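## Task

Get the yellow foam block into the tote next to the door so that no part of it sticks out past the tote's rim. The robot must not tip over or be left leaning, or the task fails. The block has to stay there without the robot holding it.

## Robot and tools

ROBOT: a Hello Robot Stretch 3 with one arm. It has a two-wheel base (0.33 m long, 0.34 m wide), a lift on a vertical mast, and a telescoping arm that sticks out to the robot's RIGHT. The base cannot move sideways, so driving forward or backward is how the gripper moves along the robot's forward axis. On-the-spot turns pivot about the point between the drive wheels, 0.05 m behind the front edge. With the arm in and the wrist folded, a turn sweeps a 0.28 m radius. With the wrist level and unfolded, the gripper reaches beyond that circle. Loose objects may occasionally get nudged by something outside the robot.

FRAMES: The base frame sits on the floor midway between the wheels, with x forward, y left and z up. hand_pose is reported in this frame, at the point where the closed fingertips meet. With all wrist joints at zero, its x axis points up, its y axis points back along the arm toward the mast, and its z axis points to the rear. The odometry frame is the base frame where the scene began.

execute_actions(actions, cameras): actions is a list holding one action or nothing. An empty list only returns the state and images. An action may contain:
- base: exactly one of {translate_m: d}, which drives straight d metres as an offset from the current base position (positive is forward, -1 to 1), or {rotate_rad: d}, which turns in place by d radians as an offset (positive is left/counter-clockwise, -3.2 to 3.2).
- joints: absolute targets, keyed by name. lift_m is arm height, 0 to 1.1. arm_m is extension, 0 to 0.52. wrist_yaw_rad runs -1.345 to 4.42; 0 points along the arm, positive swings toward the front, and 3.0 folds the wrist over the base. wrist_pitch_rad runs -1.57 to 0.451; 0 is level and negative tips the fingertips down. wrist_roll_rad runs -2.911 to 2.911; 0 puts the fingers side by side. gripper_m runs -0.089 to 0.179; larger is wider. head_pan_rad runs -3.953 to 1.73; 0 faces forward, positive is left, and -1.57 faces along the arm. head_tilt_rad runs -1.53 to 0.419; negative looks down. Done tolerances are ±0.004 for lift, arm and gripper, ±0.02 for yaw, roll, pan and tilt, and ±0.05 for pitch.
- contact_limits: {arm_m: effort %, 1 to 100}. The arm stops with contact_stop once its effort reaches that level (it reads negative while retracting). Low values are gentle, but too low stops at once. The limit caps how hard the arm holds until the next action. Values above the maximum are cut to it.
cameras is a list from head_camera, nav_camera, wrist_camera, all. Omitting it or passing null or ["all"] returns all of them, and [] returns none. Base and joint motions start together but may finish at different times. Any joint or base left out of an action may still be pushing toward an earlier target. Unknown keys or out-of-range values make the whole call rejected, and nothing moves. Once a result reports a stop, any later motion, wait or finished_scene calls in that same reply are skipped. A single action lasts at most 15 s.

wait(seconds 0 to 10): commands nothing and returns state and images. zoom_image(camera, region [x0,y0,x1,y1]): gives a closer view of a region from that camera's latest full image. Pixels are counted from the top-left corner, and the region can be at most 504x504. finished_scene(scene): ends the current scene, given as an integer, and cannot be undone. Its result reports whether the goal was met and gives the next task. Replying without a tool call ends everything.

RESULTS: lidar_m has 12 ranges in metres, one per 30-degree sector, from the base origin. Sector 1 is straight ahead and the rest go counter-clockwise (4 left, 7 behind, 10 right). "-" means nothing was seen. The scan plane is 0.17 m above the floor, with a reach of 0.15 to 12 m. It misses clear objects, thin legs and the robot itself. The mast blocks part of sector 5, and a low lift can also hide sectors 5, 6, 9 and 10. wrist_depth_mm and head_depth_mm are 7x7 grids of median depth, listed from the top left. The wrist grid covers 45 to 1000 mm. The head grid covers 280 to 4000 mm and matches the sideways image. base_odometry comes from wheel encoders, so slip shows up as travel. Heading runs -3.142 to 3.142 with left positive. turned_by_wheels and turned_by_imu give the turn since the last result. base_tilt is in degrees, with forward and right positive, and carries a constant bias of up to about 4 degrees. motor_effort is a percent of maximum, positive toward higher joint values, with the peak for the last action in brackets. It is noisy and biased. Positive wheel effort pushes the robot forward. base_status and joint_status can read done, off_target (stopped short and possibly still pushing), contact_stop, time_out or torque_fault. After the last three, the old target is dropped. For the base, "done" only means the wheels turned as commanded. on_its_own lists things that were not commanded; there, "held at" is a target, not a measured position. Effort outside the rest range suggests contact or a load.

STOPS: The arm and the lift stop on a firm push and then go slack until their next command. A slack lift can sag under load, keep pressing, or be pushed up when the fingers close on a surface. The base, wrist and head have no contact stop. A wrist servo that strains for several seconds shuts off for 10 s and goes limp (torque_fault), so avoid this.

GRIPPER: To grasp, command gripper_m below the object's width; lower values squeeze harder. To release, command at least 0.02 above the value where contact began. The fingertip gap is smaller than gripper_m, by 0.007 near closed and 0.025 fully open, and it is zero below 0.007. The reading does not show whether something is held, so check with the cameras. Squeezing too hard triggers a stall guard that weakens the grip. Send a different value to squeeze again. The pads are round, 0.04 m across.

SPEED: The base can reach 0.30 m/s and 1.9 rad/s only when lift_m < 0.30, arm_m < 0.03 and wrist_yaw_rad > 2.54. Otherwise it is capped at 0.10 m/s and 0.63 rad/s.

SAFETY: Fold or unfold the wrist only with lift_m between 0.32 and 0.95, wrist_pitch_rad -0.4 and roll near 0. Once folded, the lift may go down to 0.25. With yaw below -0.4, keep pitch at -0.5 or lower. Pushing the arm into something solid with the gripper above about 0.45 m can tip the robot, and a repeated push or a raised contact limit makes this worse. Do not drive while holding or pushing something fixed. If the robot snags, undo the move in small steps, moving backward with particular care. If base_tilt shows a lean, free the gripper, and if the lean persists, lower lift_m to about 0.2. Avoid dropping, slamming or hard-pushing objects.

The simulation keeps running while you compose a reply. Base offsets count from the last reported position. Camera calibration (intrinsics, distortion, T_world_to_cam in the base frame) comes with the session. Per-camera errors are small, but readings along the arm magnify the wrist camera's pose error.

Each tool is called after "Emit:" by a JSON object that holds its "op" and its "data", one argument or row to a line.

## Session

Emit:
{"op": "execute_actions", "data": {
  "actions": [
    {"joints":{"head_tilt_rad":-0.6}}
  ]
}}

Scene clock: 0.93 s.
base_odometry: x=+0.000 y=+0.000 heading=+0.000 (m, m, rad; odometry frame)
turned_by_wheels: +0.000 (rad since the last result)
turned_by_imu: +0.000 (rad since the last result)
base_tilt: forward=+0.9 right=-0.1 (deg)
lidar_m: 0.88 0.84 0.88 1.19 1.49 1.27 0.92 0.89 0.92 1.26 2.22 1.21
head_depth_mm: 987 1110 1276 1497 1714 1477 1237 / 920 1027 1168 1345 1574 1476 1236 / 859 957 1074 1222 1433 1468 1240 / 809 892 995 1127 1296 1431 1238 / 763 837 931 1045 1178 1361 1236 / 732 797 870 961 1083 1243 1235 / 686 748 815 902 1003 1143 1211
base_status: not commanded
joint_positions: lift_m=+0.328 arm_m=-0.002 wrist_yaw_rad=+3.092 wrist_pitch_rad=-0.488 wrist_roll_rad=-0.013 gripper_m=+0.037 head_pan_rad=+0.000 head_tilt_rad=-0.592
joint_status: all done
motor_effort: left_wheel=-1(1) right_wheel=-1(1) lift_m=+41(41) arm_m=+0(0) wrist_yaw_rad=+0(1) wrist_pitch_rad=+4(4) wrist_roll_rad=+0(0) gripper_m=-1(0) head_pan_rad=+0(1) head_tilt_rad=-5(41) (%)
hand_pose: x=-0.0107 y=+0.0719 z=+0.3254 quat_wxyz=(+0.187, +0.685, +0.155, +0.686) (m; base frame)
wrist_depth_mm: - - - - - 856 696 / - - - - - 859 754 / 972 - - 971 933 872 746 / 802 769 - 780 758 741 733 / 656 652 638 652 653 637 614 / 557 550 554 559 - 533 535 / 497 492 - - 459 470 462
pictures: head_camera (sideways: a quarter turn clockwise sets it upright), nav_camera (sideways: a quarter turn counterclockwise sets it upright), wrist_camera
camera_calibration (this result's frames):
head_camera: T_world_to_cam=[[-0.536856, 0.00416824, -0.843664, 1.11753], [0.0341839, 0.999274, -0.0168155, 0.0256894], [0.842981, -0.0378672, -0.536608, 0.652919], [0, 0, 0, 1]] pos_world=[0.0486742, -0.00560465, 1.29361]
nav_camera: T_world_to_cam=[[0.543362, -0.0524139, 0.83786, -1.05251], [-0.041291, -0.99851, -0.0356859, 0.0955283], [0.838482, -0.0152057, -0.544717, 0.660219], [0, 0, 0, 1]] pos_world=[0.0222573, 0.0502588, 1.2449]
wrist_camera: T_world_to_cam=[[0.999244, -0.0362793, -0.0139887, 0.0228545], [-0.03271, -0.589816, -0.806875, 0.342854], [0.021022, 0.806722, -0.590557, 0.29867], [0, 0, 0, 1]] pos_world=[-0.0179011, -0.0378942, 0.453341]
Images, in order (width x height): head_camera 896x504, nav_camera 672x504, wrist_camera 644x364.

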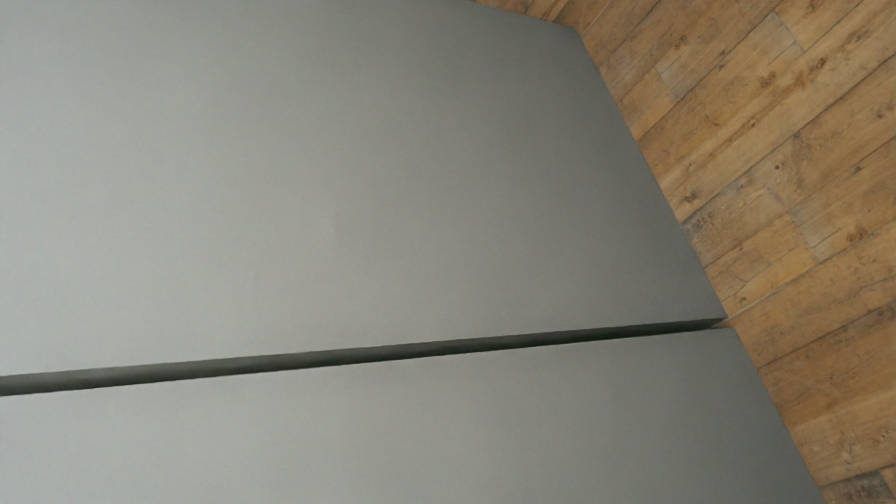

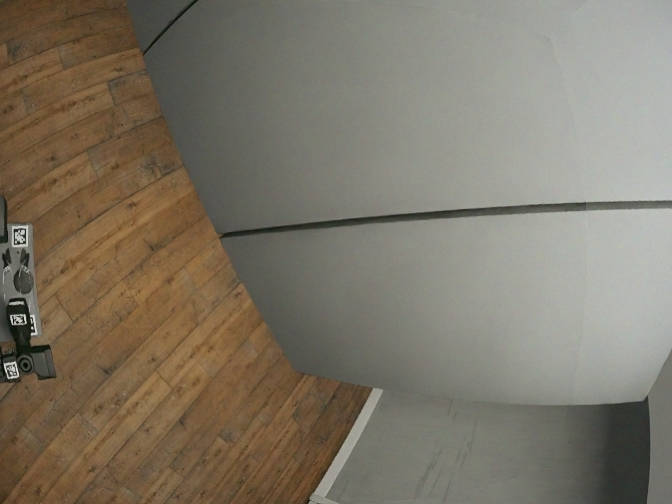

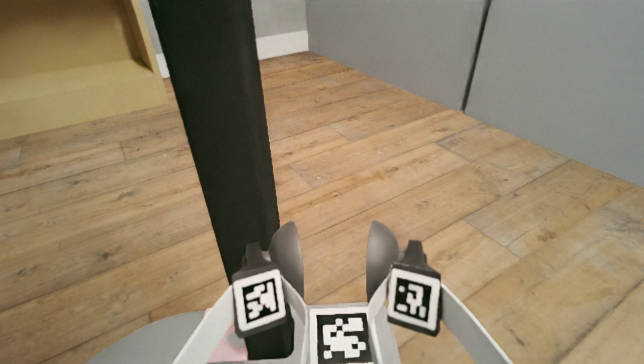

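Emit:
{"op": "execute_actions", "data": {
  "actions": [
    {"joints":{"head_pan_rad":-1.3}}
  ],
  "cameras": ["nav_camera"]
}}

Emit:
{"op": "execute_actions", "data": {
  "actions": [
    {"joints":{"head_pan_rad":-2.7}}
  ],
  "cameras": ["nav_camera"]
}}

Emit:
{"op": "execute_actions", "data": {
  "actions": [
    {"joints":{"head_pan_rad":-3.95}}
  ],
  "cameras": ["nav_camera"]
}}

Scene clock: 2.60 s.
base_odometry: x=+0.000 y=+0.000 heading=+0.000 (m, m, rad; odometry frame)
turned_by_wheels: +0.000 (rad since the last result)
turned_by_imu: +0.000 (rad since the last result)
base_tilt: forward=+0.9 right=-0.2 (deg)
lidar_m: 0.88 0.84 0.87 1.19 1.49 1.27 0.92 0.89 0.93 1.26 2.22 1.21
head_depth_mm: 1364 1437 1515 1587 1669 1467 1238 / 1645 1753 1855 1958 1815 1472 1237 / 1956 2153 2336 2271 1807 1472 1226 / 1932 2129 2380 2291 1832 1476 1238 / 1878 2058 2314 2277 1832 1474 1230 / 1835 2025 2247 2319 1820 1470 1243 / 1783 1955 2174 2284 1795 1470 1238
base_status: not commanded
joint_positions: lift_m=+0.328 arm_m=-0.002 wrist_yaw_rad=+3.092 wrist_pitch_rad=-0.488 wrist_roll_rad=-0.013 gripper_m=+0.037 head_pan_rad=-1.293 head_tilt_rad=-0.592
joint_status: all done
motor_effort: left_wheel=-1(1) right_wheel=-1(0) lift_m=+41(41) arm_m=+0(0) wrist_yaw_rad=+0(1) wrist_pitch_rad=+4(4) wrist_roll_rad=+0(0) gripper_m=+0(0) head_pan_rad=-5(52) head_tilt_rad=-4(5) (%)
hand_pose: x=-0.0107 y=+0.0719 z=+0.3254 quat_wxyz=(+0.187, +0.685, +0.155, +0.686) (m; base frame)
wrist_depth_mm: - - - - - 837 702 / - - - - - 889 737 / - - - 979 996 929 759 / 816 791 - 751 752 750 762 / 647 653 632 635 644 619 614 / 556 556 546 547 - 533 536 / 490 504 - - 465 468 464
pictures: nav_camera (sideways: a quarter turn counterclockwise sets it upright)
camera_calibration (this result's frames):
nav_camera: T_world_to_cam=[[0.0987943, -0.537151, 0.837681, -1.04956], [-0.971507, -0.234313, -0.0356722, 0.101185], [0.215441, -0.810288, -0.544994, 0.664381], [0, 0, 0, 1]] pos_world=[0.0588582, -0.00172583, 1.24489]
Images, in order (width x height): nav_camera 672x504.

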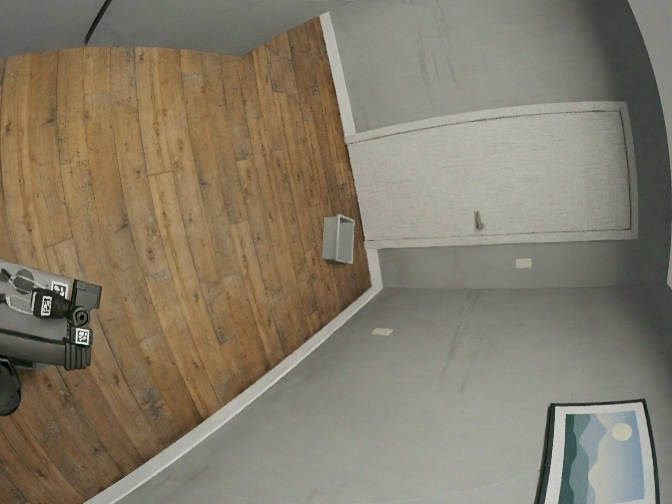

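Scene clock: 3.90 s.
base_odometry: x=+0.000 y=+0.000 heading=+0.000 (m, m, rad; odometry frame)
turned_by_wheels: +0.000 (rad since the last result)
turned_by_imu: +0.000 (rad since the last result)
base_tilt: forward=+0.8 right=-0.2 (deg)
lidar_m: 0.88 0.84 0.88 1.19 1.49 1.27 0.93 0.89 0.92 1.25 2.22 1.21
head_depth_mm: 756 839 935 1061 1231 1395 1228 / 746 827 924 1044 1206 1383 1242 / 740 819 913 1033 1179 1364 1237 / 735 812 901 1015 1164 1359 1233 / 726 797 891 999 1142 1335 1237 / 720 793 882 987 1126 1312 1232 / 713 783 871 978 1111 1303 1237
base_status: not commanded
joint_positions: lift_m=+0.328 arm_m=-0.002 wrist_yaw_rad=+3.092 wrist_pitch_rad=-0.488 wrist_roll_rad=-0.013 gripper_m=+0.037 head_pan_rad=-2.693 head_tilt_rad=-0.592
joint_status: all done
motor_effort: left_wheel=-1(1) right_wheel=+0(0) lift_m=+41(41) arm_m=+0(0) wrist_yaw_rad=+1(1) wrist_pitch_rad=+4(4) wrist_roll_rad=+0(0) gripper_m=+1(1) head_pan_rad=-5(54) head_tilt_rad=-4(5) (%)
hand_pose: x=-0.0107 y=+0.0719 z=+0.3254 quat_wxyz=(+0.187, +0.685, +0.155, +0.686) (m; base frame)
wrist_depth_mm: - - - - - 837 681 / - - - - - 892 729 / 950 - - - 951 888 772 / 814 768 - 771 743 756 740 / 659 668 636 642 644 641 607 / 570 561 555 546 - 533 530 / 489 493 - - 455 470 470
pictures: nav_camera (sideways: a quarter turn counterclockwise sets it upright)
camera_calibration (this result's frames):
nav_camera: T_world_to_cam=[[-0.512586, -0.188675, 0.83765, -1.0458], [-0.396025, 0.917547, -0.0356699, 0.0976713], [-0.761853, -0.350014, -0.545042, 0.670404], [0, 0, 0, 1]] pos_world=[0.0133693, -0.0522824, 1.24489]
Images, in order (width x height): nav_camera 672x504.

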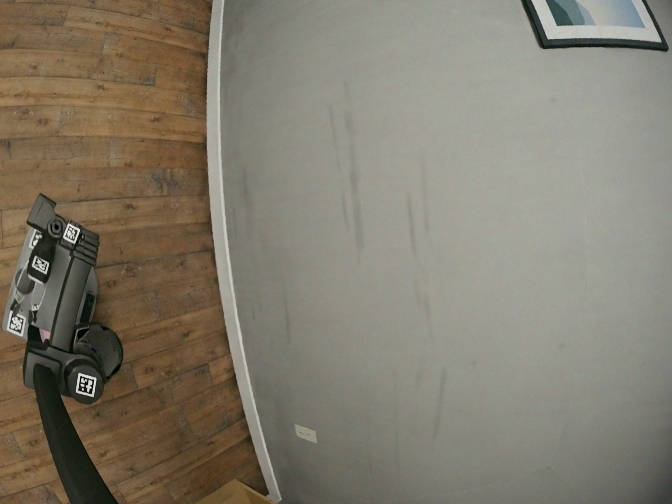

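Scene clock: 5.13 s.
base_odometry: x=+0.000 y=+0.000 heading=+0.000 (m, m, rad; odometry frame)
turned_by_wheels: +0.000 (rad since the last result)
turned_by_imu: +0.000 (rad since the last result)
base_tilt: forward=+0.9 right=-0.2 (deg)
lidar_m: 0.88 0.84 0.88 1.19 1.49 1.27 0.93 0.89 0.92 1.26 2.22 1.21
head_depth_mm: - - - - - 1430 1221 / - - - - - - - / 1283 1370 1513 - - - - / 1297 1386 1549 1636 1708 1471 1245 / 1326 1424 1603 1700 1721 1477 1237 / 1357 1444 1550 1634 1724 1473 1232 / 1405 1482 1583 1766 1741 1473 1229
base_status: not commanded
joint_positions: lift_m=+0.328 arm_m=-0.002 wrist_yaw_rad=+3.092 wrist_pitch_rad=-0.488 wrist_roll_rad=-0.013 gripper_m=+0.037 head_pan_rad=-3.943 head_tilt_rad=-0.592
joint_status: all done
motor_effort: left_wheel=-1(1) right_wheel=-1(0) lift_m=+41(42) arm_m=+0(0) wrist_yaw_rad=+1(0) wrist_pitch_rad=+4(4) wrist_roll_rad=+0(0) gripper_m=-1(0) head_pan_rad=-5(54) head_tilt_rad=-4(4) (%)
hand_pose: x=-0.0107 y=+0.0719 z=+0.3254 quat_wxyz=(+0.187, +0.685, +0.155, +0.686) (m; base frame)
wrist_depth_mm: - - - - - 866 701 / - - - - - 899 744 / 977 - - 975 974 915 750 / 794 770 - 783 757 775 735 / 660 662 638 653 650 623 627 / 549 564 552 548 - 536 536 / 493 492 - - 460 476 465
pictures: nav_camera (sideways: a quarter turn counterclockwise sets it upright)
camera_calibration (this result's frames):
nav_camera: T_world_to_cam=[[-0.340699, 0.426962, 0.837632, -1.04682], [0.745863, 0.665144, -0.0356685, 0.090704], [-0.572375, 0.612606, -0.545069, 0.669284], [0, 0, 0, 1]] pos_world=[-0.0412217, -0.0233856, 1.24489]
Images, in order (width x height): nav_camera 672x504.

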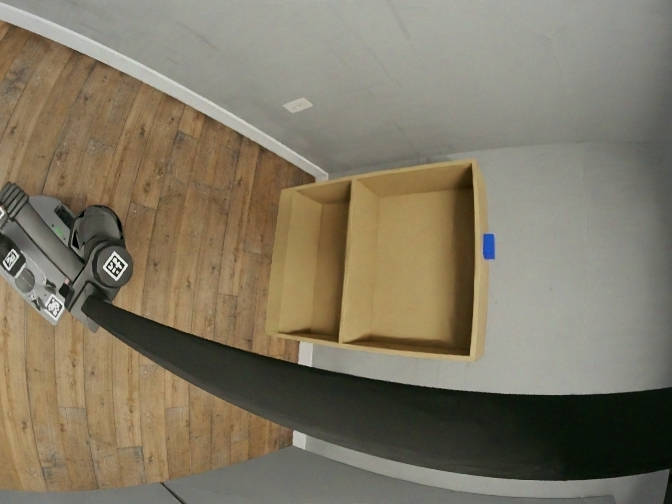

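Emit:
{"op": "execute_actions", "data": {
  "actions": [
    {"base":{"rotate_rad":2.2},"joints":{"head_pan_rad":0,"head_tilt_rad":-0.3,"lift_m":0.27}}
  ]
}}

Scene clock: 8.10 s.
base_odometry: x=+0.000 y=+0.000 heading=+2.200 (m, m, rad; odometry frame)
turned_by_wheels: +2.200 (rad since the last result)
turned_by_imu: +2.209 (rad since the last result)
base_tilt: forward=+0.8 right=-0.2 (deg)
lidar_m: 1.22 1.16 0.90 0.89 0.95 1.40 2.22 1.11 0.86 0.85 0.91 1.33
head_depth_mm: 1271 1346 1418 1502 1604 1700 1510 / 1291 1362 1430 1517 1600 1712 1506 / 1297 1363 1433 1487 1546 1625 1467 / 1296 1366 1443 1483 1556 1676 1474 / 1319 1378 1439 1502 1560 1658 1480 / 1320 1394 1462 1501 1573 1679 1493 / 1320 1407 1471 1520 1586 1614 1508
base_status: done
joint_positions: lift_m=+0.271 arm_m=-0.002 wrist_yaw_rad=+3.092 wrist_pitch_rad=-0.489 wrist_roll_rad=-0.013 gripper_m=+0.037 head_pan_rad=-0.007 head_tilt_rad=-0.309
joint_status: all done
motor_effort: left_wheel=-3(8) right_wheel=+3(10) lift_m=+22(38) arm_m=-1(1) wrist_yaw_rad=+1(0) wrist_pitch_rad=+4(4) wrist_roll_rad=+0(0) gripper_m=+1(1) head_pan_rad=+5(53) head_tilt_rad=+6(31) (%)
hand_pose: x=-0.0107 y=+0.0718 z=+0.2677 quat_wxyz=(+0.187, +0.685, +0.156, +0.686) (m; base frame)
wrist_depth_mm: 909 897 844 868 849 823 812 / 963 970 - 923 893 923 873 / 867 872 - 851 841 853 817 / 701 686 - 702 679 662 663 / 587 565 553 564 572 539 530 / 493 501 - - - 467 464 / 440 - - - 401 407 402
pictures: head_camera (sideways: a quarter turn clockwise sets it upright), nav_camera (sideways: a quarter turn counterclockwise sets it upright), wrist_camera
camera_calibration (this result's frames):
head_camera: T_world_to_cam=[[-0.280129, 0.00616051, -0.959942, 1.26768], [0.0445977, 0.998983, -0.0066034, 0.0123352], [0.958926, -0.0446611, -0.280119, 0.318442], [0, 0, 0, 1]] pos_world=[0.0492009, -0.00591024, 1.30618]
nav_camera: T_world_to_cam=[[0.287655, -0.0544607, 0.956184, -1.20533], [-0.03677, -0.998274, -0.0457961, 0.108678], [0.957028, -0.0219855, -0.289161, 0.326945], [0, 0, 0, 1]] pos_world=[0.0378192, 0.0500357, 1.25203]
wrist_camera: T_world_to_cam=[[0.999243, -0.0362871, -0.0139951, 0.0220499], [-0.0327303, -0.59022, -0.806578, 0.29622], [0.0210082, 0.806426, -0.590962, 0.264825], [0, 0, 0, 1]] pos_world=[-0.0179014, -0.0379268, 0.395735]
Images, in order (width x height): head_camera 896x504, nav_camera 672x504, wrist_camera 644x364.

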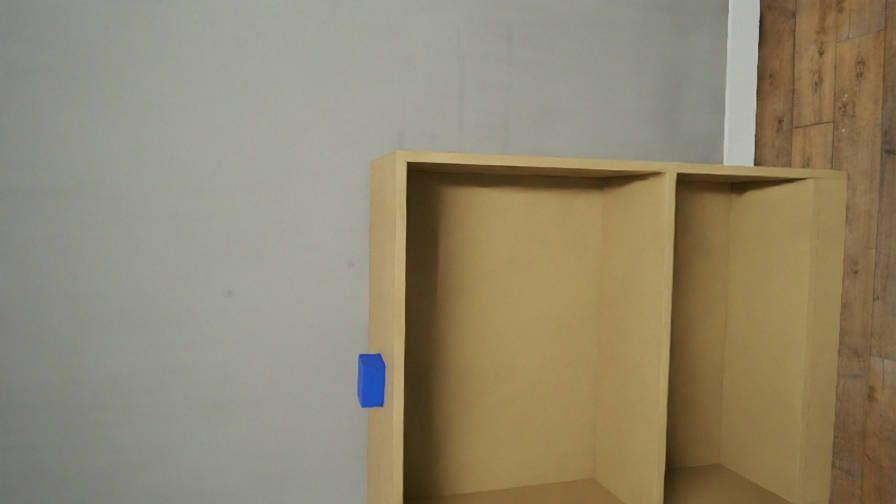

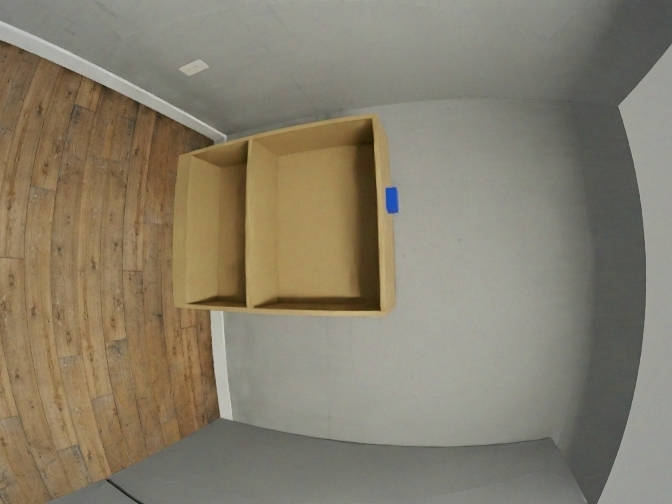

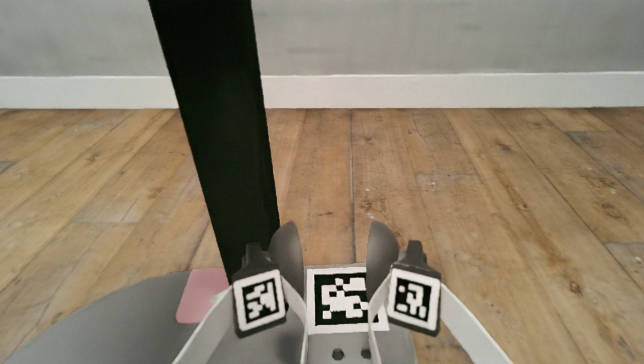

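Emit:
{"op": "execute_actions", "data": {
  "actions": [
    {"base":{"rotate_rad":-3.1},"joints":{"head_pan_rad":1.5,"head_tilt_rad":-0.5}}
  ],
  "cameras": []
}}

Emit:
{"op": "execute_actions", "data": {
  "actions": [
    {"base":{"translate_m":1}}
  ],
  "cameras": []
}}

Emit:
{"op": "execute_actions", "data": {
  "actions": [
    {"base":{"translate_m":0.7}}
  ],
  "cameras": ["nav_camera"]
}}

Scene clock: 11.50 s.
base_odometry: x=+0.000 y=+0.000 heading=-0.900 (m, m, rad; odometry frame)
turned_by_wheels: -3.100 (rad since the last result)
turned_by_imu: -3.117 (rad since the last result)
base_tilt: forward=+0.8 right=-0.1 (deg)
lidar_m: 2.22 1.06 0.85 0.85 0.92 1.42 1.22 1.11 0.90 0.89 0.97 1.49
head_depth_mm: 678 737 807 886 985 1117 1248 / 683 740 806 890 986 1114 1239 / 683 741 811 895 994 1117 1248 / 685 744 818 898 999 1129 1246 / 690 748 817 904 1003 1135 1254 / 691 752 822 907 1011 1144 1264 / 695 757 827 910 1016 1150 1265
base_status: done
joint_positions: lift_m=+0.271 arm_m=-0.002 wrist_yaw_rad=+3.092 wrist_pitch_rad=-0.489 wrist_roll_rad=-0.013 gripper_m=+0.037 head_pan_rad=+1.493 head_tilt_rad=-0.494
joint_status: all done
motor_effort: left_wheel=+1(9) right_wheel=-3(8) lift_m=+22(22) arm_m=-1(1) wrist_yaw_rad=+0(0) wrist_pitch_rad=+4(5) wrist_roll_rad=+0(0) gripper_m=-1(0) head_pan_rad=+5(54) head_tilt_rad=-3(23) (%)
hand_pose: x=-0.0107 y=+0.0717 z=+0.2677 quat_wxyz=(+0.187, +0.685, +0.156, +0.686) (m; base frame)
wrist_depth_mm: 899 875 809 821 779 776 775 / 982 922 - 884 845 848 836 / 882 883 - 875 839 832 808 / 706 674 - 656 676 660 650 / 582 566 556 562 569 553 553 / 484 498 - - - 471 465 / 432 - - - 398 406 408
pictures: none
No camera images: the call's "cameras" was empty. Leave "cameras" out to get every camera's image.

Scene clock: 16.60 s.
base_odometry: x=+0.622 y=-0.783 heading=-0.900 (m, m, rad; odometry frame)
turned_by_wheels: +0.000 (rad since the last result)
turned_by_imu: +0.003 (rad since the last result)
base_tilt: forward=+0.8 right=-0.2 (deg)
lidar_m: 1.23 1.37 0.71 0.70 0.77 1.18 2.21 1.29 1.04 1.03 1.13 1.25
head_depth_mm: 557 603 660 726 805 940 1278 / 558 607 662 728 811 914 1045 / 562 610 665 732 813 919 1051 / 564 612 669 738 820 927 1065 / 566 616 671 740 825 934 1069 / 567 617 677 743 831 938 1081 / 570 621 677 749 837 948 1085
base_status: done
joint_positions: lift_m=+0.271 arm_m=-0.002 wrist_yaw_rad=+3.092 wrist_pitch_rad=-0.489 wrist_roll_rad=-0.013 gripper_m=+0.037 head_pan_rad=+1.493 head_tilt_rad=-0.494
joint_status: not commanded
motor_effort: left_wheel=+1(8) right_wheel=-3(6) lift_m=+23(23) arm_m=-1(1) wrist_yaw_rad=+1(0) wrist_pitch_rad=+5(4) wrist_roll_rad=+0(0) gripper_m=-1(1) head_pan_rad=+5(4) head_tilt_rad=-3(3) (%)
hand_pose: x=-0.0107 y=+0.0717 z=+0.2677 quat_wxyz=(+0.187, +0.685, +0.156, +0.686) (m; base frame)
wrist_depth_mm: 730 718 698 692 670 656 - / 849 798 - 769 736 731 - / 849 866 - 795 786 799 821 / 699 707 - 671 650 652 651 / 573 574 556 560 564 551 533 / 486 500 - - - 468 464 / 437 - - - 402 407 408
pictures: none
No camera images: the call's "cameras" was empty. Leave "cameras" out to get every camera's image.

Scene clock: 20.63 s.
base_odometry: x=+1.057 y=-1.331 heading=-0.900 (m, m, rad; odometry frame)
turned_by_wheels: +0.000 (rad since the last result)
turned_by_imu: +0.002 (rad since the last result)
base_tilt: forward=+0.8 right=-0.2 (deg)
lidar_m: 0.54 0.62 0.96 1.01 0.85 1.01 2.86 1.42 1.14 1.14 0.68 0.55
head_depth_mm: 1942 1917 1902 1887 1826 1595 1303 / 2933 3147 3098 2721 2044 1591 1313 / 3055 3322 3585 2807 2060 1595 1317 / 3060 3376 3545 2781 2051 1585 1312 / 3057 3284 3587 2807 2034 1600 1311 / 3092 3266 3569 2750 2027 1545 1312 / 3150 3308 3136 1088 1095 1107 1122
base_status: done
joint_positions: lift_m=+0.271 arm_m=-0.002 wrist_yaw_rad=+3.092 wrist_pitch_rad=-0.489 wrist_roll_rad=-0.013 gripper_m=+0.037 head_pan_rad=+1.493 head_tilt_rad=-0.494
joint_status: not commanded
motor_effort: left_wheel=+1(7) right_wheel=-3(6) lift_m=+22(22) arm_m=-1(1) wrist_yaw_rad=+1(0) wrist_pitch_rad=+4(4) wrist_roll_rad=+0(0) gripper_m=+0(1) head_pan_rad=+4(5) head_tilt_rad=-3(4) (%)
hand_pose: x=-0.0107 y=+0.0717 z=+0.2677 quat_wxyz=(+0.187, +0.685, +0.156, +0.686) (m; base frame)
wrist_depth_mm: 647 632 - - - - 854 / 714 705 - - - - 880 / 776 748 - 853 834 810 793 / 698 685 - 671 667 658 649 / 571 566 565 558 570 553 537 / 480 503 - - - 464 465 / 442 - - - 402 413 400
pictures: nav_camera (sideways: a quarter turn counterclockwise sets it upright)
camera_calibration (this result's frames):
nav_camera: T_world_to_cam=[[0.0880075, 0.453407, 0.886948, -1.11375], [0.992545, -0.115283, -0.0395527, 0.0942608], [0.0843166, 0.883817, -0.460173, 0.554817], [0, 0, 0, 1]] pos_world=[-0.0423201, 0.0254926, 1.24688]
Images, in order (width x height): nav_camera 672x504.

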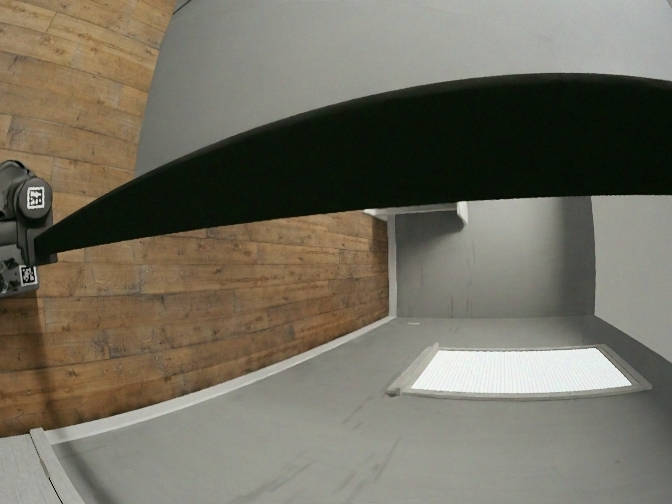

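Emit:
{"op": "execute_actions", "data": {
  "actions": [
    {"base":{"rotate_rad":1.42},"joints":{"head_pan_rad":0.8}}
  ],
  "cameras": []
}}

Emit:
{"op": "execute_actions", "data": {
  "actions": [
    {"base":{"translate_m":1}}
  ],
  "cameras": []
}}

Emit:
{"op": "execute_actions", "data": {
  "actions": [
    {"base":{"translate_m":0.6}}
  ],
  "cameras": ["nav_camera","head_camera"]
}}

Scene clock: 23.07 s.
base_odometry: x=+1.057 y=-1.331 heading=+0.520 (m, m, rad; odometry frame)
turned_by_wheels: +1.420 (rad since the last result)
turned_by_imu: +1.426 (rad since the last result)
base_tilt: forward=+0.9 right=-0.1 (deg)
lidar_m: 2.14 0.72 0.84 2.29 1.62 1.18 1.14 0.78 0.57 0.54 0.59 0.79
head_depth_mm: 641 722 826 960 1156 1501 1310 / 577 630 699 793 923 1104 1255 / 613 659 716 783 860 968 1111 / 670 729 793 875 971 1096 1225 / 739 811 898 998 1129 1303 1307 / 826 913 1019 1153 1340 1501 1310 / 933 1049 1193 1382 1638 1598 1308
base_status: done
joint_positions: lift_m=+0.271 arm_m=-0.002 wrist_yaw_rad=+3.092 wrist_pitch_rad=-0.489 wrist_roll_rad=-0.013 gripper_m=+0.037 head_pan_rad=+0.807 head_tilt_rad=-0.494
joint_status: all done
motor_effort: left_wheel=-3(9) right_wheel=+2(9) lift_m=+23(22) arm_m=-1(1) wrist_yaw_rad=+1(1) wrist_pitch_rad=+4(4) wrist_roll_rad=+0(0) gripper_m=+0(1) head_pan_rad=-5(53) head_tilt_rad=-3(3) (%)
hand_pose: x=-0.0107 y=+0.0717 z=+0.2677 quat_wxyz=(+0.187, +0.685, +0.156, +0.686) (m; base frame)
wrist_depth_mm: - - - - - - 740 / - - - - - - 729 / 900 880 - 838 818 833 733 / 711 690 - 684 681 650 643 / 574 578 549 550 567 539 543 / 490 503 - - - 467 463 / 438 - - - 397 408 411
pictures: none
No camera images: the call's "cameras" was empty. Leave "cameras" out to get every camera's image.

Scene clock: 28.17 s.
base_odometry: x=+1.925 y=-0.835 heading=+0.520 (m, m, rad; odometry frame)
turned_by_wheels: +0.000 (rad since the last result)
turned_by_imu: +0.003 (rad since the last result)
base_tilt: forward=+0.8 right=-0.2 (deg)
lidar_m: 2.15 2.24 3.15 0.40 0.42 2.22 2.13 0.80 0.58 0.56 0.58 0.79
head_depth_mm: 2420 2528 2682 2641 2027 1605 1300 / 2637 2713 3023 2830 2027 1593 1312 / 2791 2955 3239 2788 2047 1592 1308 / 3107 3298 3610 2834 2033 1601 1302 / 3409 3679 3865 2783 2039 1586 1305 / 3261 3428 3719 2789 2032 1587 1311 / 2972 3234 3356 2766 2048 1595 1307
base_status: done
joint_positions: lift_m=+0.271 arm_m=-0.002 wrist_yaw_rad=+3.092 wrist_pitch_rad=-0.489 wrist_roll_rad=-0.013 gripper_m=+0.037 head_pan_rad=+0.807 head_tilt_rad=-0.494
joint_status: not commanded
motor_effort: left_wheel=-4(7) right_wheel=+3(8) lift_m=+23(22) arm_m=-1(1) wrist_yaw_rad=+0(1) wrist_pitch_rad=+4(4) wrist_roll_rad=+0(0) gripper_m=+1(0) head_pan_rad=-4(5) head_tilt_rad=-3(3) (%)
hand_pose: x=-0.0107 y=+0.0717 z=+0.2677 quat_wxyz=(+0.187, +0.685, +0.156, +0.686) (m; base frame)
wrist_depth_mm: 398 400 400 412 - - - / 431 441 - 451 - - - / 480 474 - 475 853 828 843 / 678 521 - 540 672 672 666 / 588 562 555 559 561 542 556 / 488 506 - - - 465 468 / 436 - - - 399 409 403
pictures: none
No camera images: the call's "cameras" was empty. Leave "cameras" out to get every camera's image.

Scene clock: 31.80 s.
base_odometry: x=+2.446 y=-0.537 heading=+0.520 (m, m, rad; odometry frame)
turned_by_wheels: +0.000 (rad since the last result)
turned_by_imu: +0.001 (rad since the last result)
base_tilt: forward=+0.9 right=-0.1 (deg)
lidar_m: 2.04 1.67 2.42 2.29 1.41 0.68 2.13 0.79 0.58 0.56 0.58 0.80
head_depth_mm: 1863 1942 1691 2272 1901 1590 1312 / 2009 2147 2247 2431 2049 1591 1308 / 2184 2295 2487 2439 2032 1592 1306 / 2414 2541 2889 2872 2026 1598 1307 / 2631 2796 3194 2674 2045 1583 1304 / 2933 3252 3585 2824 2053 1595 1308 / 2980 3178 3364 2785 2031 1587 1308
base_status: done
joint_positions: lift_m=+0.271 arm_m=-0.002 wrist_yaw_rad=+3.092 wrist_pitch_rad=-0.489 wrist_roll_rad=-0.013 gripper_m=+0.037 head_pan_rad=+0.807 head_tilt_rad=-0.494
joint_status: not commanded
motor_effort: left_wheel=-4(8) right_wheel=+2(8) lift_m=+22(23) arm_m=-1(1) wrist_yaw_rad=+1(0) wrist_pitch_rad=+4(4) wrist_roll_rad=+0(0) gripper_m=+2(1) head_pan_rad=-5(5) head_tilt_rad=-3(3) (%)
hand_pose: x=-0.0107 y=+0.0717 z=+0.2677 quat_wxyz=(+0.187, +0.685, +0.156, +0.686) (m; base frame)
wrist_depth_mm: - - - - - - - / - - - - - - - / 715 878 - 870 842 824 815 / 658 683 - 684 658 659 653 / 564 575 545 558 572 548 548 / 485 509 - - - 471 469 / 430 - - - 400 404 409
pictures: head_camera (sideways: a quarter turn clockwise sets it upright), nav_camera (sideways: a quarter turn counterclockwise sets it upright)
camera_calibration (this result's frames):
head_camera: T_world_to_cam=[[-0.315746, -0.323671, -0.891931, 1.17913], [-0.697038, 0.716908, -0.0134043, 0.0257108], [0.643772, 0.617478, -0.451972, 0.54401], [0, 0, 0, 1]] pos_world=[0.0400079, 0.0273033, 1.29792]
nav_camera: T_world_to_cam=[[0.35546, 0.295387, 0.886789, -1.11517], [0.69513, -0.717796, -0.0395397, 0.0960581], [0.624854, 0.630488, -0.46048, 0.551919], [0, 0, 0, 1]] pos_world=[-0.0152421, 0.0503792, 1.24687]
Images, in order (width x height): head_camera 896x504, nav_camera 672x504.

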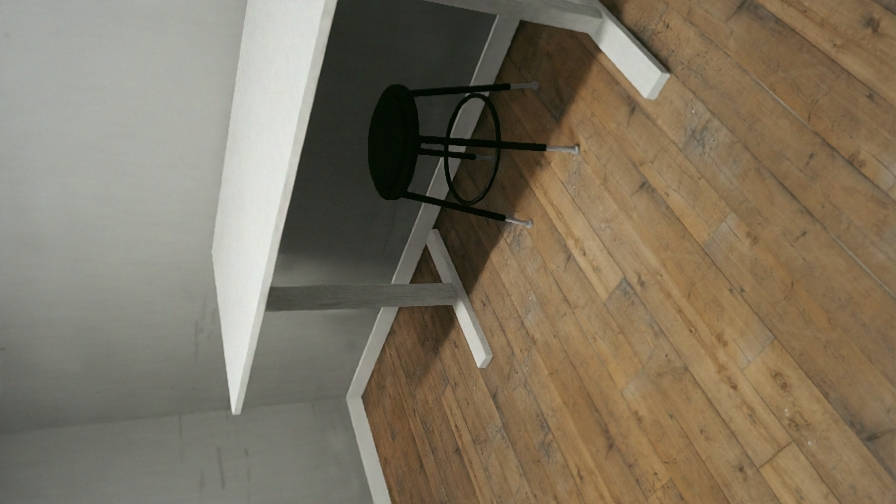

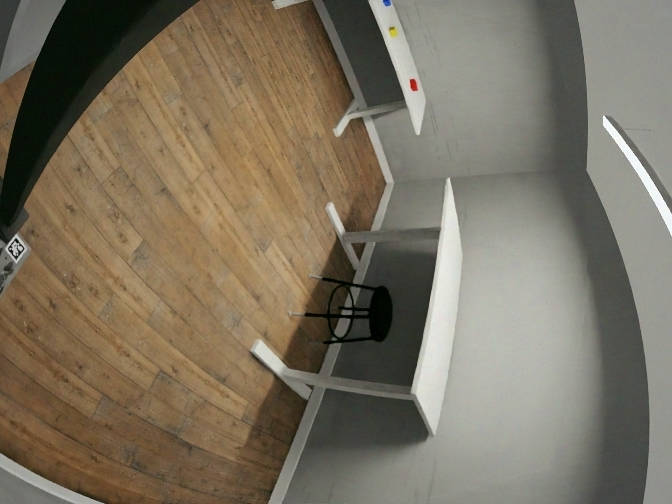

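Emit:
{"op": "execute_actions", "data": {
  "actions": [
    {"base":{"rotate_rad":1.45},"joints":{"head_pan_rad":0}}
  ],
  "cameras": []
}}

Emit:
{"op": "execute_actions", "data": {
  "actions": [
    {"base":{"translate_m":1}}
  ],
  "cameras": []
}}

Emit:
{"op": "execute_actions", "data": {
  "actions": [
    {"base":{"translate_m":0.6}}
  ],
  "cameras": ["nav_camera","head_camera"]
}}

Scene clock: 34.20 s.
base_odometry: x=+2.446 y=-0.537 heading=+1.970 (m, m, rad; odometry frame)
turned_by_wheels: +1.450 (rad since the last result)
turned_by_imu: +1.455 (rad since the last result)
base_tilt: forward=+0.8 right=-0.2 (deg)
lidar_m: 2.92 1.39 0.67 1.07 0.92 0.61 0.56 0.57 0.71 1.49 1.67 1.93
head_depth_mm: 2847 3065 3369 2797 2020 1600 1301 / 2810 3094 3263 2803 2029 1592 1304 / 2777 3011 3256 2838 2039 1608 1311 / 2742 2946 3251 2816 2044 1596 1314 / 2697 2956 3172 2782 2024 1592 1310 / 2664 2866 2756 2785 2026 1601 1313 / 2581 2828 2966 2676 2058 1593 1304
base_status: done
joint_positions: lift_m=+0.271 arm_m=-0.002 wrist_yaw_rad=+3.092 wrist_pitch_rad=-0.489 wrist_roll_rad=-0.013 gripper_m=+0.037 head_pan_rad=+0.007 head_tilt_rad=-0.494
joint_status: all done
motor_effort: left_wheel=-4(10) right_wheel=+2(10) lift_m=+23(22) arm_m=-2(2) wrist_yaw_rad=+1(0) wrist_pitch_rad=+4(4) wrist_roll_rad=+0(0) gripper_m=+0(0) head_pan_rad=-5(55) head_tilt_rad=-3(4) (%)
hand_pose: x=-0.0107 y=+0.0717 z=+0.2677 quat_wxyz=(+0.187, +0.685, +0.156, +0.686) (m; base frame)
wrist_depth_mm: 843 - - - 972 658 - / 849 - - - - 738 871 / 783 896 - 862 847 740 733 / 697 676 - 686 667 667 655 / 571 560 559 562 567 548 552 / 485 497 - - - 468 471 / 439 - - - 403 409 403
pictures: none
No camera images: the call's "cameras" was empty. Leave "cameras" out to get every camera's image.

Scene clock: 39.30 s.
base_odometry: x=+2.057 y=+0.385 heading=+1.969 (m, m, rad; odometry frame)
turned_by_wheels: +0.000 (rad since the last result)
turned_by_imu: +0.003 (rad since the last result)
base_tilt: forward=+0.8 right=-0.2 (deg)
lidar_m: 2.22 1.40 0.73 0.78 0.90 0.86 1.55 1.56 1.97 1.31 1.66 1.94
head_depth_mm: 1946 2118 2217 2522 2015 1607 1306 / 1937 2101 2055 2416 2020 1603 1309 / 1898 2078 2037 2472 2021 1601 1305 / 1887 2024 2035 2417 2028 1600 1315 / 1857 1999 2043 2407 2045 1608 1306 / 1817 1991 2049 2362 2031 1599 1304 / 1791 1944 2024 1891 1953 1595 1303
base_status: done
joint_positions: lift_m=+0.271 arm_m=-0.002 wrist_yaw_rad=+3.092 wrist_pitch_rad=-0.489 wrist_roll_rad=-0.013 gripper_m=+0.037 head_pan_rad=+0.007 head_tilt_rad=-0.495
joint_status: not commanded
motor_effort: left_wheel=-4(8) right_wheel=+3(9) lift_m=+22(21) arm_m=-2(2) wrist_yaw_rad=+1(0) wrist_pitch_rad=+4(5) wrist_roll_rad=+0(0) gripper_m=+0(0) head_pan_rad=-5(5) head_tilt_rad=-2(3) (%)
hand_pose: x=-0.0107 y=+0.0717 z=+0.2677 quat_wxyz=(+0.187, +0.685, +0.156, +0.686) (m; base frame)
wrist_depth_mm: 828 - - - 737 - - / 840 989 - 987 764 883 885 / 696 755 - 782 800 832 831 / 712 713 - 670 679 656 662 / 578 569 561 570 552 544 533 / 488 498 - - - 473 461 / 440 - - - 399 411 404
pictures: none
No camera images: the call's "cameras" was empty. Leave "cameras" out to get every camera's image.

Scene clock: 42.93 s.
base_odometry: x=+1.825 y=+0.938 heading=+1.969 (m, m, rad; odometry frame)
turned_by_wheels: +0.000 (rad since the last result)
turned_by_imu: +0.002 (rad since the last result)
base_tilt: forward=+0.9 right=-0.2 (deg)
lidar_m: 1.62 1.25 0.98 1.19 0.99 1.36 2.14 2.16 1.67 1.30 1.41 1.38
head_depth_mm: 1422 1552 1679 1211 1577 1600 1309 / 1404 1526 1653 1268 1890 1592 1309 / 1385 1500 1620 1259 1815 1592 1302 / 1357 1479 1604 1265 1818 1585 1309 / 1339 1462 1584 1257 1825 1584 1308 / 1327 1446 1562 1265 1029 1584 1306 / 1311 1426 1534 1225 1027 1589 1300
base_status: done
joint_positions: lift_m=+0.271 arm_m=-0.002 wrist_yaw_rad=+3.092 wrist_pitch_rad=-0.489 wrist_roll_rad=-0.013 gripper_m=+0.037 head_pan_rad=+0.007 head_tilt_rad=-0.495
joint_status: not commanded
motor_effort: left_wheel=-4(8) right_wheel=+2(10) lift_m=+22(23) arm_m=-2(2) wrist_yaw_rad=+0(0) wrist_pitch_rad=+4(4) wrist_roll_rad=+0(0) gripper_m=+0(0) head_pan_rad=-5(5) head_tilt_rad=-3(2) (%)
hand_pose: x=-0.0107 y=+0.0717 z=+0.2677 quat_wxyz=(+0.187, +0.685, +0.156, +0.686) (m; base frame)
wrist_depth_mm: - 711 - - - 949 - / - 864 - 943 931 928 937 / 745 790 - 833 845 848 801 / 711 680 - 677 655 665 665 / 580 574 546 564 575 542 547 / 487 502 - - - 473 473 / 437 - - - 408 412 403
pictures: head_camera (sideways: a quarter turn clockwise sets it upright), nav_camera (sideways: a quarter turn counterclockwise sets it upright)
camera_calibration (this result's frames):
head_camera: T_world_to_cam=[[-0.452542, 0.00103336, -0.891743, 1.17972], [0.028725, 0.999497, -0.0134191, 0.021303], [0.891281, -0.031688, -0.452344, 0.542983], [0, 0, 0, 1]] pos_world=[0.049308, -0.00530523, 1.2979]
nav_camera: T_world_to_cam=[[0.459915, -0.049229, 0.886597, -1.11556], [-0.0307132, -0.998746, -0.039524, 0.100465], [0.887432, -0.00905263, -0.46085, 0.550799], [0, 0, 0, 1]] pos_world=[0.0273519, 0.0504075, 1.24686]
Images, in order (width x height): head_camera 896x504, nav_camera 672x504.

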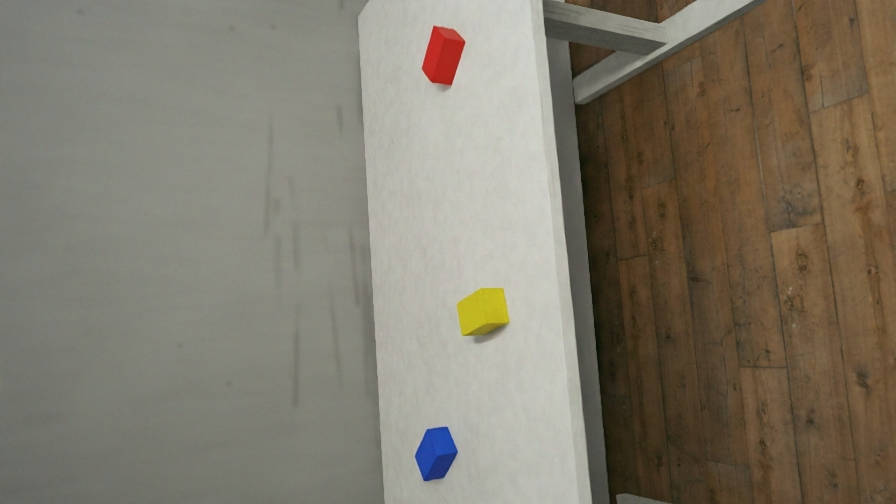

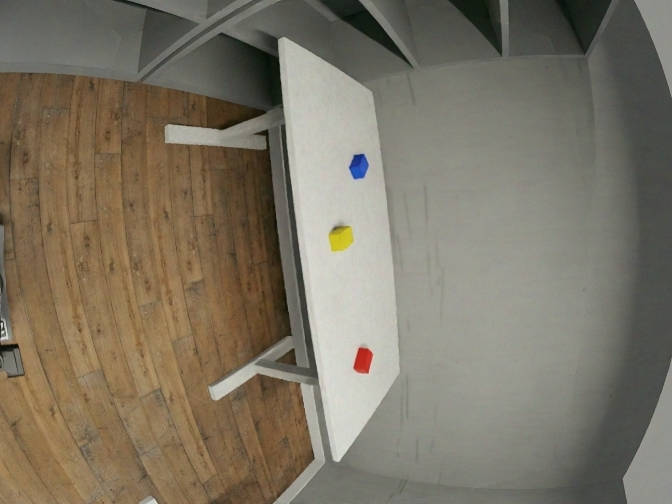

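Emit:
{"op": "execute_actions", "data": {
  "actions": [
    {"base":{"translate_m":0.35}}
  ],
  "cameras": []
}}

Emit:
{"op": "execute_actions", "data": {
  "actions": [
    {"base":{"rotate_rad":1.7},"joints":{"head_pan_rad":-1.57,"head_tilt_rad":-0.8,"lift_m":0.85,"wrist_pitch_rad":-0.4}}
  ],
  "cameras": []
}}

Emit:
{"op": "execute_actions", "data": {
  "actions": [
    {"joints":{"wrist_yaw_rad":0,"gripper_m":0.15}}
  ],
  "cameras": ["wrist_camera","head_camera"]
}}

Scene clock: 46.30 s.
base_odometry: x=+1.689 y=+1.261 heading=+1.969 (m, m, rad; odometry frame)
turned_by_wheels: +0.000 (rad since the last result)
turned_by_imu: +0.001 (rad since the last result)
base_tilt: forward=+0.9 right=-0.2 (deg)
lidar_m: 1.28 0.96 0.84 0.84 0.95 1.00 2.49 2.52 1.54 1.35 1.82 1.07
head_depth_mm: 1106 1210 1319 1259 916 734 1315 / 1090 1190 1296 1259 912 737 1300 / 1078 1175 1283 1258 910 714 1315 / 1064 1158 1261 1259 911 712 1282 / 1052 1137 1237 1254 911 712 1276 / 1033 1122 1223 1254 908 710 1245 / 1021 1105 1209 1255 910 710 1241
base_status: done
joint_positions: lift_m=+0.271 arm_m=-0.002 wrist_yaw_rad=+3.092 wrist_pitch_rad=-0.489 wrist_roll_rad=-0.013 gripper_m=+0.037 head_pan_rad=+0.007 head_tilt_rad=-0.495
joint_status: not commanded
motor_effort: left_wheel=-4(8) right_wheel=+3(9) lift_m=+22(23) arm_m=-2(2) wrist_yaw_rad=+0(0) wrist_pitch_rad=+4(4) wrist_roll_rad=+0(0) gripper_m=-1(1) head_pan_rad=-4(5) head_tilt_rad=-3(3) (%)
hand_pose: x=-0.0107 y=+0.0717 z=+0.2677 quat_wxyz=(+0.187, +0.685, +0.156, +0.686) (m; base frame)
wrist_depth_mm: 843 - - - 820 - - / 791 975 - 960 907 916 948 / 791 813 - 862 847 825 743 / 687 686 - 673 682 646 662 / 580 568 560 552 573 548 540 / 492 499 - - - 460 463 / 439 - - - 404 409 407
pictures: none
No camera images: the call's "cameras" was empty. Leave "cameras" out to get every camera's image.

Scene clock: 52.40 s.
base_odometry: x=+1.689 y=+1.260 heading=-2.614 (m, m, rad; odometry frame)
turned_by_wheels: +1.700 (rad since the last result)
turned_by_imu: +1.708 (rad since the last result)
base_tilt: forward=+0.8 right=-0.1 (deg)
lidar_m: 1.14 0.96 1.68 2.48 1.87 1.39 1.35 1.81 1.07 1.28 0.96 0.83
head_depth_mm: 1093 1219 1027 815 1475 - 1105 / 1091 1223 1017 813 1483 - 1110 / 1086 1218 1016 810 1460 - - / 1088 1211 1016 789 1460 - - / 1084 1213 1013 806 1430 - 1109 / 1084 1212 978 804 1422 1301 1129 / 1086 1206 976 806 1413 1304 1135
base_status: done
joint_positions: lift_m=+0.849 arm_m=-0.002 wrist_yaw_rad=+3.092 wrist_pitch_rad=-0.419 wrist_roll_rad=-0.013 gripper_m=+0.037 head_pan_rad=-1.563 head_tilt_rad=-0.790
joint_status: all done
motor_effort: left_wheel=-3(9) right_wheel=+2(9) lift_m=+58(60) arm_m=-2(2) wrist_yaw_rad=+0(1) wrist_pitch_rad=+5(5) wrist_roll_rad=+0(0) gripper_m=-1(0) head_pan_rad=-5(54) head_tilt_rad=-5(32) (%)
hand_pose: x=-0.0102 y=+0.0811 z=+0.8619 quat_wxyz=(+0.163, +0.690, +0.131, +0.693) (m; base frame)
wrist_depth_mm: - - - - - - - / - - - - - - - / - - - - - - - / - - - - - - - / - - - - - - - / - - - - - - - / - - - - - - -
pictures: none
No camera images: the call's "cameras" was empty. Leave "cameras" out to get every camera's image.

Scene clock: 54.97 s.
base_odometry: x=+1.689 y=+1.260 heading=-2.614 (m, m, rad; odometry frame)
turned_by_wheels: +0.000 (rad since the last result)
turned_by_imu: -0.001 (rad since the last result)
base_tilt: forward=+0.8 right=-0.1 (deg)
lidar_m: 1.14 0.96 1.68 2.48 1.87 1.39 1.35 1.81 1.07 1.28 0.96 0.84
head_depth_mm: 1090 1218 1024 815 1479 - - / 1090 1220 1022 813 1479 - - / 1092 1222 1020 812 728 - - / 1086 1219 1017 788 725 - 1135 / 1081 1214 1014 811 1419 1306 1140 / 1087 1210 977 808 1411 1307 1140 / 1084 1217 975 803 1408 1293 1137
base_status: not commanded
joint_positions: lift_m=+0.849 arm_m=-0.002 wrist_yaw_rad=+0.002 wrist_pitch_rad=-0.419 wrist_roll_rad=-0.013 gripper_m=+0.150 head_pan_rad=-1.563 head_tilt_rad=-0.790
joint_status: all done
motor_effort: left_wheel=-4(4) right_wheel=+2(2) lift_m=+58(58) arm_m=-2(2) wrist_yaw_rad=-2(2) wrist_pitch_rad=+5(5) wrist_roll_rad=+0(0) gripper_m=+0(85) head_pan_rad=-5(5) head_tilt_rad=-4(5) (%)
hand_pose: x=-0.0210 y=-0.3673 z=+0.8619 quat_wxyz=(+0.697, +0.149, -0.687, -0.145) (m; base frame)
wrist_depth_mm: 942 957 966 934 945 889 910 / - - 979 965 955 938 909 / 685 659 643 661 645 641 597 / 518 507 508 455 487 495 487 / 414 403 404 395 397 396 394 / 345 - 340 338 338 342 336 / - - - - - - -
pictures: head_camera (sideways: a quarter turn clockwise sets it upright), wrist_camera
camera_calibration (this result's frames):
head_camera: T_world_to_cam=[[-0.00124623, 0.692568, -0.721351, 0.95482], [0.999479, -0.022393, -0.0232263, 0.028142], [-0.032239, -0.721005, -0.69218, 0.860636], [0, 0, 0, 1]] pos_world=[0.000808596, -0.0401257, 1.28513]
wrist_camera: T_world_to_cam=[[-0.999782, -0.0163176, -0.0130538, -0.0106775], [0.00234538, 0.533116, -0.846039, 0.963339], [0.0207645, -0.845885, -0.532961, 0.313394], [0, 0, 0, 1]] pos_world=[-0.019442, -0.24865, 0.98191]
Images, in order (width x height): head_camera 896x504, wrist_camera 644x364.

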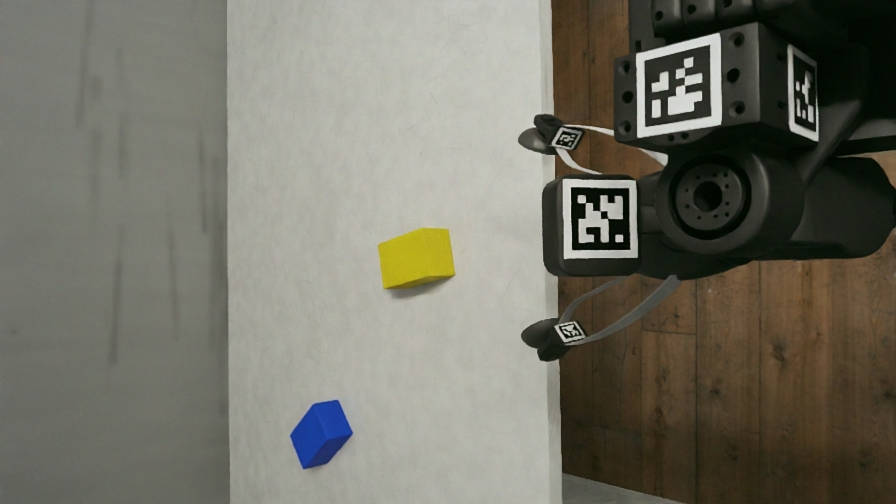

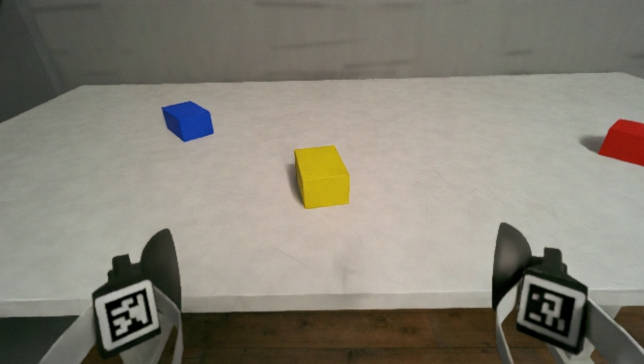

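Emit:
{"op": "execute_actions", "data": {
  "actions": [
    {"base":{"translate_m":0.01},"joints":{"arm_m":0.29,"lift_m":0.75}}
  ],
  "cameras": ["wrist_camera","head_camera"]
}}

Scene clock: 58.47 s.
base_odometry: x=+1.680 y=+1.255 heading=-2.614 (m, m, rad; odometry frame)
turned_by_wheels: +0.000 (rad since the last result)
turned_by_imu: -0.001 (rad since the last result)
base_tilt: forward=+0.8 right=-0.2 (deg)
lidar_m: 1.14 0.95 1.68 2.49 1.88 1.55 1.36 1.81 1.08 1.28 0.95 0.83
head_depth_mm: 1092 1228 1023 814 1457 - - / 1086 1218 1024 862 - 1287 1137 / 1089 1219 1038 - 1462 1313 1139 / 1089 1217 1016 - 1459 1311 1134 / 1090 1216 1013 795 1412 1302 1139 / 1083 1211 977 806 1418 1302 1139 / 1091 1215 975 804 1395 1301 1138
base_status: done
joint_positions: lift_m=+0.751 arm_m=+0.290 wrist_yaw_rad=+0.001 wrist_pitch_rad=-0.418 wrist_roll_rad=-0.013 gripper_m=+0.150 head_pan_rad=-1.563 head_tilt_rad=-0.790
joint_status: all done
motor_effort: left_wheel=-4(6) right_wheel=+2(5) lift_m=+22(54) arm_m=+4(4) wrist_yaw_rad=+0(2) wrist_pitch_rad=+5(5) wrist_roll_rad=+0(0) gripper_m=+0(0) head_pan_rad=-5(5) head_tilt_rad=-6(6) (%)
hand_pose: x=-0.0213 y=-0.6591 z=+0.7632 quat_wxyz=(+0.696, +0.148, -0.687, -0.146) (m; base frame)
wrist_depth_mm: 681 675 676 674 673 665 666 / 650 645 628 603 581 581 567 / 348 398 420 412 407 400 392 / 320 319 312 307 304 302 297 / 255 252 248 179 246 249 240 / 211 - 209 149 198 204 208 / 185 173 180 129 136 177 175
pictures: head_camera (sideways: a quarter turn clockwise sets it upright), wrist_camera
camera_calibration (this result's frames):
head_camera: T_world_to_cam=[[-0.00112544, 0.692569, -0.721351, 0.954819], [0.999475, -0.0225674, -0.0232263, 0.0281421], [-0.0323648, -0.720999, -0.69218, 0.860637], [0, 0, 0, 1]] pos_world=[0.000801598, -0.0401247, 1.28513]
wrist_camera: T_world_to_cam=[[-0.999803, -0.0149848, -0.0130502, -0.0161516], [0.00305839, 0.532881, -0.846185, 1.03533], [0.0196341, -0.846058, -0.53273, 0.0136691], [0, 0, 0, 1]] pos_world=[-0.0195833, -0.540383, 0.883149]
Images, in order (width x height): head_camera 896x504, wrist_camera 644x364.

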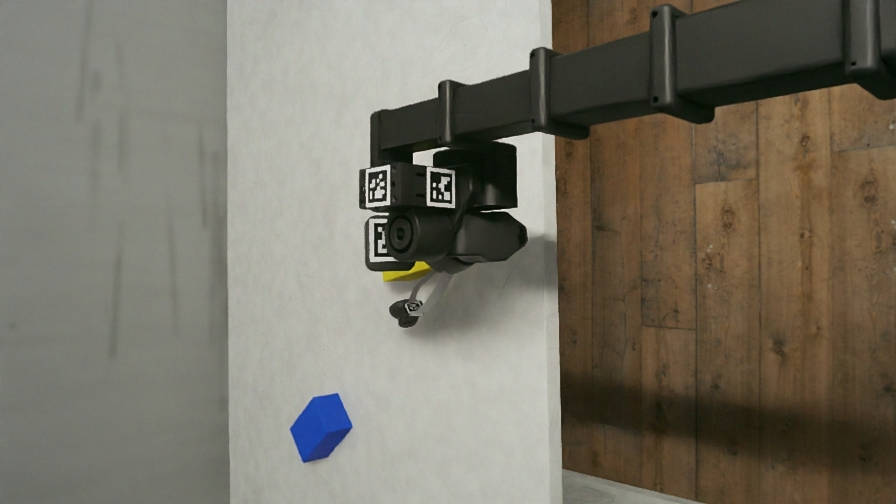

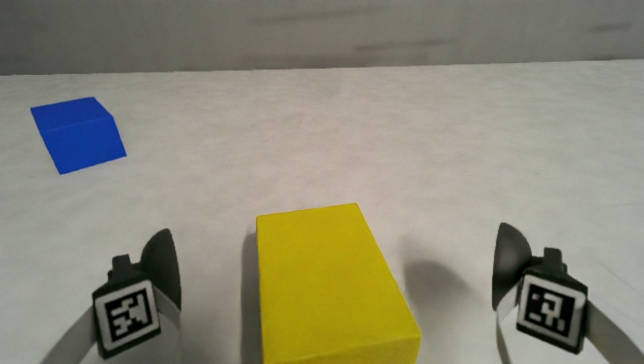

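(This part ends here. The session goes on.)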